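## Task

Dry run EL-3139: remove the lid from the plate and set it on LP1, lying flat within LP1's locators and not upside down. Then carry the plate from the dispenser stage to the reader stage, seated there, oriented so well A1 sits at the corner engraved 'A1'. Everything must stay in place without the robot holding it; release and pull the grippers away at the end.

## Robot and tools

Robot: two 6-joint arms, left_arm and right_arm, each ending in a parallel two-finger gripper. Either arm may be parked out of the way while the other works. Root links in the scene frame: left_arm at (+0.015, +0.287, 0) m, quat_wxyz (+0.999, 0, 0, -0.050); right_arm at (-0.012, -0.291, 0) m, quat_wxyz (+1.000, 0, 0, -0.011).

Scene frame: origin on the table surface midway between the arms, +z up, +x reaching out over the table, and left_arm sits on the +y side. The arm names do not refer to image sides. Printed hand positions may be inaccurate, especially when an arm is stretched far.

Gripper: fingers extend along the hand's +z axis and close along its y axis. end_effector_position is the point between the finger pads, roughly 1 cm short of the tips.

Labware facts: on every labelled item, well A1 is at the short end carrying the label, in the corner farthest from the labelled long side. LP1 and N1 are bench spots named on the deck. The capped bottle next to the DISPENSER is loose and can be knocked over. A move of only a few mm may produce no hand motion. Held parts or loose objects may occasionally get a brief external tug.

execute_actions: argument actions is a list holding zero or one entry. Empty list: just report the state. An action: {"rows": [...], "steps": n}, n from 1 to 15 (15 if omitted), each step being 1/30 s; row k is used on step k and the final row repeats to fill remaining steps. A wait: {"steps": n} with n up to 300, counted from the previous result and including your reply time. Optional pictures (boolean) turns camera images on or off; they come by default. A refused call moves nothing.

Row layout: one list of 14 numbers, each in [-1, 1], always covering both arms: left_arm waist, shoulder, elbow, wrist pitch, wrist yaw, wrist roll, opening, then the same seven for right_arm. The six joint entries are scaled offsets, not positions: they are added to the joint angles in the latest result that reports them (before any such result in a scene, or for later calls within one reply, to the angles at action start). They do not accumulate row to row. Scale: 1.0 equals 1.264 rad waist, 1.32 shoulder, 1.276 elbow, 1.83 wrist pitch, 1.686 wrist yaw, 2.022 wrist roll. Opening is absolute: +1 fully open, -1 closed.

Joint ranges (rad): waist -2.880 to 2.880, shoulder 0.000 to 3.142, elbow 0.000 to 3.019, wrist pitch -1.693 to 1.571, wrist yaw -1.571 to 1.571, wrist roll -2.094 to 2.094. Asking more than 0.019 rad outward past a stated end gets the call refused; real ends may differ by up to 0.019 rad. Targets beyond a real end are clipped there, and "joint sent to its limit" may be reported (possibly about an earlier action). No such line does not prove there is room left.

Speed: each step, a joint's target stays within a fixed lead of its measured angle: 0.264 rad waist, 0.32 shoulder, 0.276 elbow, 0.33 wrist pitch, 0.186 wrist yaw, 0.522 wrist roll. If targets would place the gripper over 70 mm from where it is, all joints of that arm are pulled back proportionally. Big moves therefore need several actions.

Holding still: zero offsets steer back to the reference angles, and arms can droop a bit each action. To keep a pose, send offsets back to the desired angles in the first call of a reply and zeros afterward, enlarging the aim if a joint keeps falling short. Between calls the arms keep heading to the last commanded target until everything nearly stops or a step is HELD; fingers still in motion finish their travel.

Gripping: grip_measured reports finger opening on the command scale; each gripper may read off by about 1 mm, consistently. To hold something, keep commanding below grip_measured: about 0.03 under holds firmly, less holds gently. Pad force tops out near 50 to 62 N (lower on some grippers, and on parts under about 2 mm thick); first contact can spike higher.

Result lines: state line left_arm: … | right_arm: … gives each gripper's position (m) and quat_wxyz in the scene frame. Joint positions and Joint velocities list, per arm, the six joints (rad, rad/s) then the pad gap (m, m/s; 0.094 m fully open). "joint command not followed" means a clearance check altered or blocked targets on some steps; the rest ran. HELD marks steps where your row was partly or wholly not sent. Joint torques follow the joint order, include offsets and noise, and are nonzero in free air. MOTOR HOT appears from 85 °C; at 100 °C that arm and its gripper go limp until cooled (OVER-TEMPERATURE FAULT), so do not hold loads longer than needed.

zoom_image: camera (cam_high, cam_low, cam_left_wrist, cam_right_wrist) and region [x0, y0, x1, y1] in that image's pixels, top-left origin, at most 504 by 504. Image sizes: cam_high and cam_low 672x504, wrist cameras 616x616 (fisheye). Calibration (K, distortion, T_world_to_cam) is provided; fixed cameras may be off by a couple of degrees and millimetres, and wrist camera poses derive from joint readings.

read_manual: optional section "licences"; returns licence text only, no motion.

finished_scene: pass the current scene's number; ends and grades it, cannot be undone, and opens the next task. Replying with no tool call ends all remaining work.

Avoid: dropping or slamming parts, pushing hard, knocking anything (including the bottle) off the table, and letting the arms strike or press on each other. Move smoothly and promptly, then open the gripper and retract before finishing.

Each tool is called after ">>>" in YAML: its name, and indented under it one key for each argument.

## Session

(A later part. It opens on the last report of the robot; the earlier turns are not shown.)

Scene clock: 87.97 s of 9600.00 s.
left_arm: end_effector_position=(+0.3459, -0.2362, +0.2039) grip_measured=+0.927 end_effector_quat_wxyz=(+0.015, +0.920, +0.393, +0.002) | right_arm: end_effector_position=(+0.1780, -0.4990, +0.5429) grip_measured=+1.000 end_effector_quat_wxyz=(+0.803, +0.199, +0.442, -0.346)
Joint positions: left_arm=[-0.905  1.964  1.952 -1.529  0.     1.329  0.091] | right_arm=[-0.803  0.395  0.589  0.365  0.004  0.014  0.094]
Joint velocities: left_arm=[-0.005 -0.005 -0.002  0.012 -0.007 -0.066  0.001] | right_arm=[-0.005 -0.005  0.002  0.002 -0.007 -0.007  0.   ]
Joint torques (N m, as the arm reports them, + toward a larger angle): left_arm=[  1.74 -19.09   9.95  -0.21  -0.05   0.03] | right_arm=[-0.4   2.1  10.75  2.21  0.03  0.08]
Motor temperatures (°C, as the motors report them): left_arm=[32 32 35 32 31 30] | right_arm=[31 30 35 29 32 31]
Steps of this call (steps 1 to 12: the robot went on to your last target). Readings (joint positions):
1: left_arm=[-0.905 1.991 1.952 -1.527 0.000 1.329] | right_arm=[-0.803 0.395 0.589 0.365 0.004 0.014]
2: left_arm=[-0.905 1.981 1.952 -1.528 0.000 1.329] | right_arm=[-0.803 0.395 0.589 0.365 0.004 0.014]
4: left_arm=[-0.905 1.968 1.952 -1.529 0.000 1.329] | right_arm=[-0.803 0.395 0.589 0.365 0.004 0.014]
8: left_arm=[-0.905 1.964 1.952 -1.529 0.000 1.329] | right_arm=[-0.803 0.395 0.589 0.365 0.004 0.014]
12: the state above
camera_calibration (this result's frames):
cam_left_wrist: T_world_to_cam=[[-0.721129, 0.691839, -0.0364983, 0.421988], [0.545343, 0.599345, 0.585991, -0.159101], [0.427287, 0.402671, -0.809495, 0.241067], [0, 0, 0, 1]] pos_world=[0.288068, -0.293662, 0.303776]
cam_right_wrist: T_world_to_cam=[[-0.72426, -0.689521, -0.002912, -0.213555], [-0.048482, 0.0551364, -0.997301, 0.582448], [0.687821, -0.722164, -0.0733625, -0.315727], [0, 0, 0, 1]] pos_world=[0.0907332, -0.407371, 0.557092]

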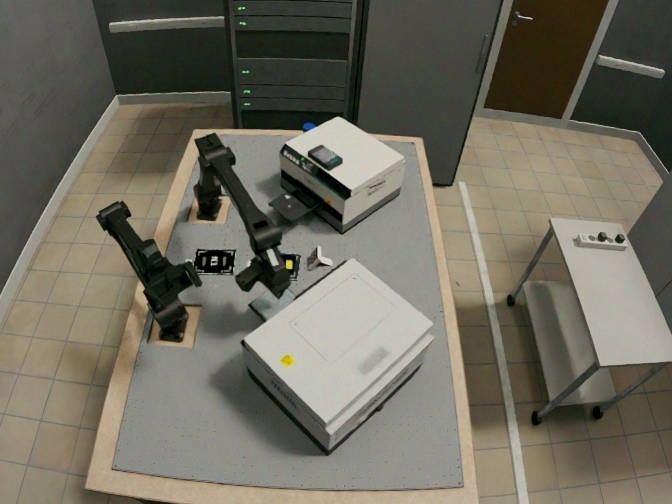

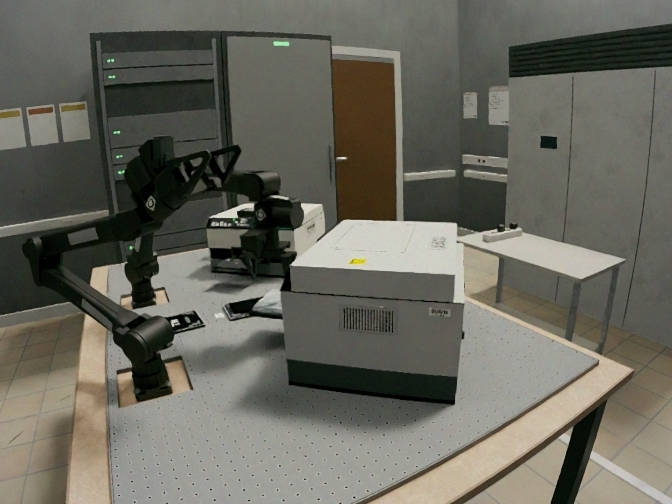

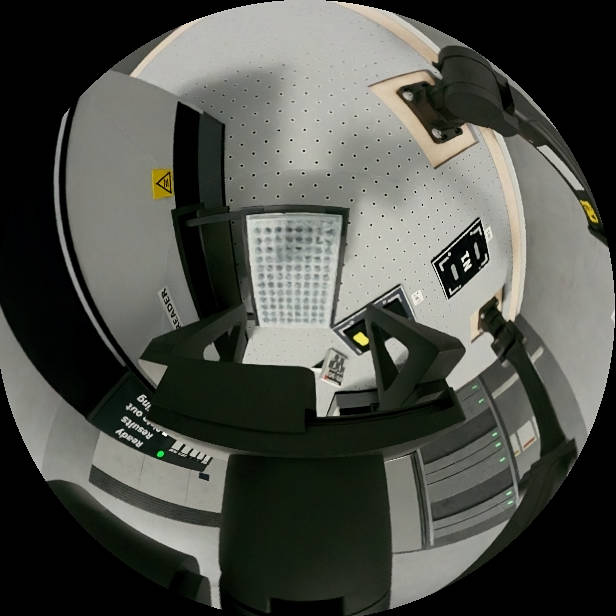

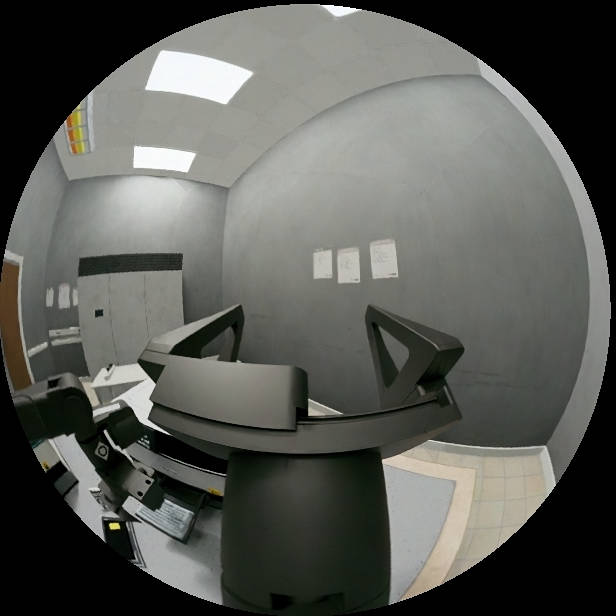

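>>> execute_actions:
  actions:
    - {"rows":[[0,-0.4,-0.4,0,0,0,1,0,0,0,0,0,0,1]]}
  pictures: false

>>> execute_actions:
  actions:
    - {"steps":20}

>>> zoom_image:
  camera: "cam_left_wrist"
  region: [100, 150, 400, 400]

>>> zoom_image:
  camera: "cam_right_wrist"
  region: [80, 460, 240, 600]

Scene clock: 92.80 s of 9600.00 s.
left_arm: end_effector_position=(+0.2449, -0.0769, +0.2853) grip_measured=+1.000 end_effector_quat_wxyz=(+0.044, +0.919, +0.393, +0.007) | right_arm: end_effector_position=(+0.1780, -0.4990, +0.5429) grip_measured=+1.000 end_effector_quat_wxyz=(+0.803, +0.199, +0.442, -0.346)
Joint positions: left_arm=[-0.905  1.406  1.446 -1.522  0.     1.328  0.094] | right_arm=[-0.803  0.395  0.589  0.365  0.004  0.014  0.094]
Joint velocities: left_arm=[-0.005 -0.542  0.007 -0.022 -0.022 -0.095  0.   ] | right_arm=[-0.015 -0.005 -0.017  0.002  0.007  0.051  0.   ]
Joint torques (N m, as the arm reports them, + toward a larger angle): left_arm=[ 2.   -6.72  9.33  0.23 -0.06  0.01] | right_arm=[-0.39  2.08 10.74  2.21  0.03  0.08]
Motor temperatures (°C, as the motors report them): left_arm=[32 32 35 32 31 30] | right_arm=[31 30 35 29 32 31]
Steps of this call (steps 1 to 30: the robot went on to your last target; steps 31 to 90: nothing new was sent; then 1.33 s passed at rest; steps 91 to 105: all 15 steps of this action). Readings (joint positions):
91: left_arm=[-0.905 1.953 1.931 -1.523 0.000 1.328] | right_arm=[-0.803 0.395 0.589 0.365 0.004 0.014]
92: left_arm=[-0.905 1.923 1.878 -1.518 0.000 1.328] | right_arm=[-0.803 0.395 0.589 0.365 0.004 0.014]
94: left_arm=[-0.905 1.849 1.757 -1.518 0.000 1.328] | right_arm=[-0.803 0.395 0.589 0.365 0.004 0.014]
98: left_arm=[-0.905 1.670 1.545 -1.518 0.000 1.328] | right_arm=[-0.803 0.395 0.589 0.365 0.004 0.014]
105: the state above

Scene clock: 93.47 s of 9600.00 s.
left_arm: end_effector_position=(+0.2462, -0.0790, +0.2762) grip_measured=+1.000 end_effector_quat_wxyz=(+0.032, +0.919, +0.393, +0.005) | right_arm: end_effector_position=(+0.1780, -0.4990, +0.5429) grip_measured=+1.000 end_effector_quat_wxyz=(+0.803, +0.199, +0.442, -0.346)
Joint positions: left_arm=[-0.905  1.427  1.444 -1.522  0.     1.328  0.094] | right_arm=[-0.803  0.395  0.589  0.365  0.004  0.014  0.094]
Joint velocities: left_arm=[ 0.015 -0.015 -0.007  0.002 -0.007 -0.037  0.   ] | right_arm=[-0.005 -0.005 -0.002  0.012 -0.007 -0.007  0.   ]
Joint torques (N m, as the arm reports them, + toward a larger angle): left_arm=[  1.22 -10.63   9.65   0.    -0.08   0.03] | right_arm=[-0.41  2.09 10.73  2.21  0.03  0.08]
Motor temperatures (°C, as the motors report them): left_arm=[32 32 35 32 31 30] | right_arm=[31 30 35 29 32 31]
Steps of this call (steps 1 to 20: the robot went on to your last target). Readings (joint positions):
1: left_arm=[-0.905 1.393 1.446 -1.522 0.000 1.328] | right_arm=[-0.803 0.395 0.589 0.365 0.004 0.014]
2: left_arm=[-0.905 1.388 1.446 -1.522 0.000 1.328] | right_arm=[-0.803 0.395 0.589 0.365 0.004 0.014]
4: left_arm=[-0.905 1.392 1.446 -1.522 0.000 1.328] | right_arm=[-0.803 0.395 0.589 0.365 0.004 0.014]
8: left_arm=[-0.905 1.417 1.446 -1.522 0.000 1.328] | right_arm=[-0.803 0.395 0.589 0.365 0.004 0.014]
20: the state above
camera_calibration (this result's frames):
cam_left_wrist: T_world_to_cam=[[-0.720358, 0.689932, -0.0712621, 0.253221], [0.533941, 0.61718, 0.577924, -0.234819], [0.44271, 0.378262, -0.812973, 0.27409], [0, 0, 0, 1]] pos_world=[0.186447, -0.133458, 0.37658]
cam_right_wrist: T_world_to_cam=[[-0.72426, -0.689521, -0.002912, -0.213555], [-0.048482, 0.0551364, -0.997301, 0.582448], [0.687821, -0.722164, -0.0733625, -0.315727], [0, 0, 0, 1]] pos_world=[0.0907332, -0.407371, 0.557092]

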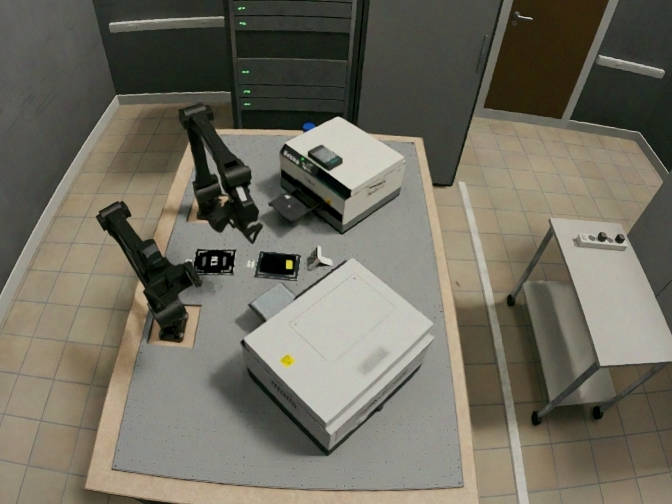

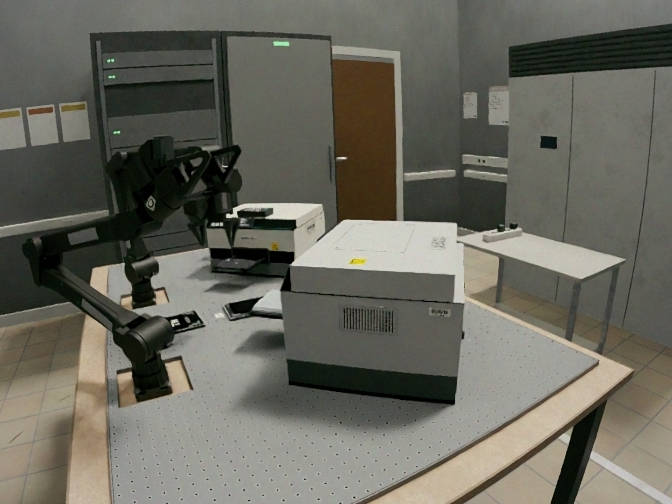

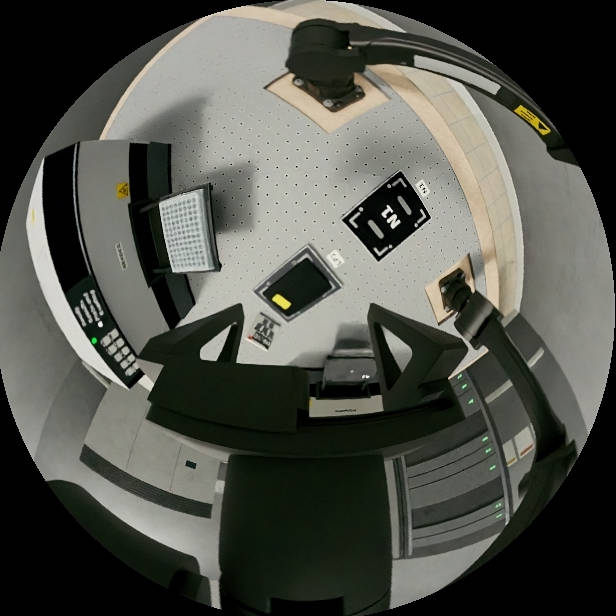

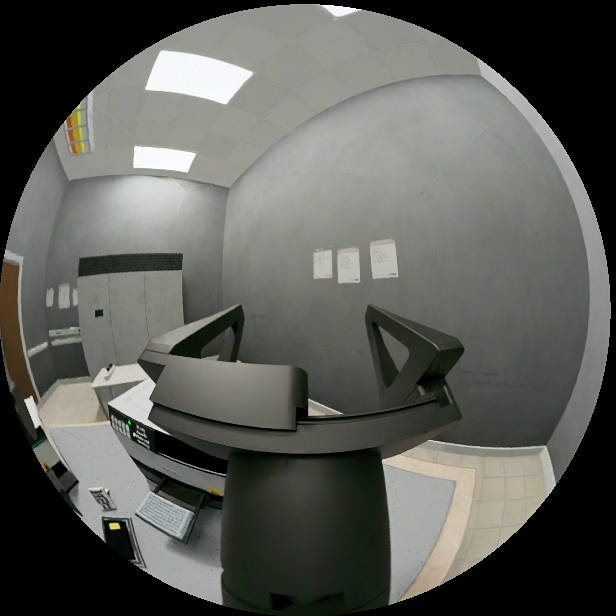

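Region (100, 150, 400, 400) of cam_left_wrist's 616x616 image, scaled by 1.680, with more detail than that image has.

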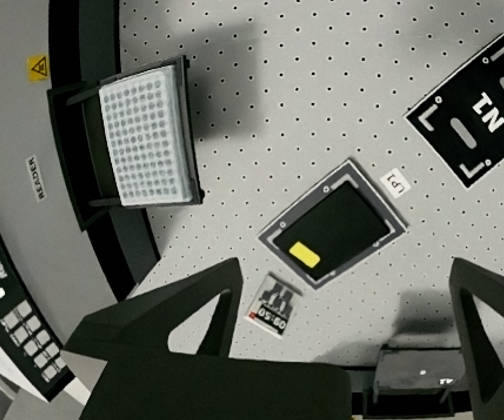

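Region (80, 460, 240, 600) of cam_right_wrist's 616x616 image, scaled by 3.150, with more detail than that image has; it fills the top 441 rows of this view, and the rest is white.

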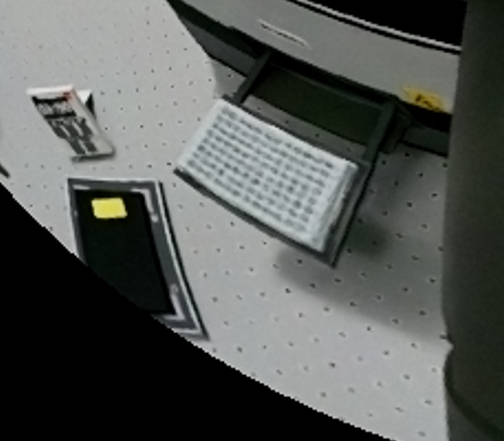

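>>> finished_scene:
  scene: 1

The scene is finished: the task was done.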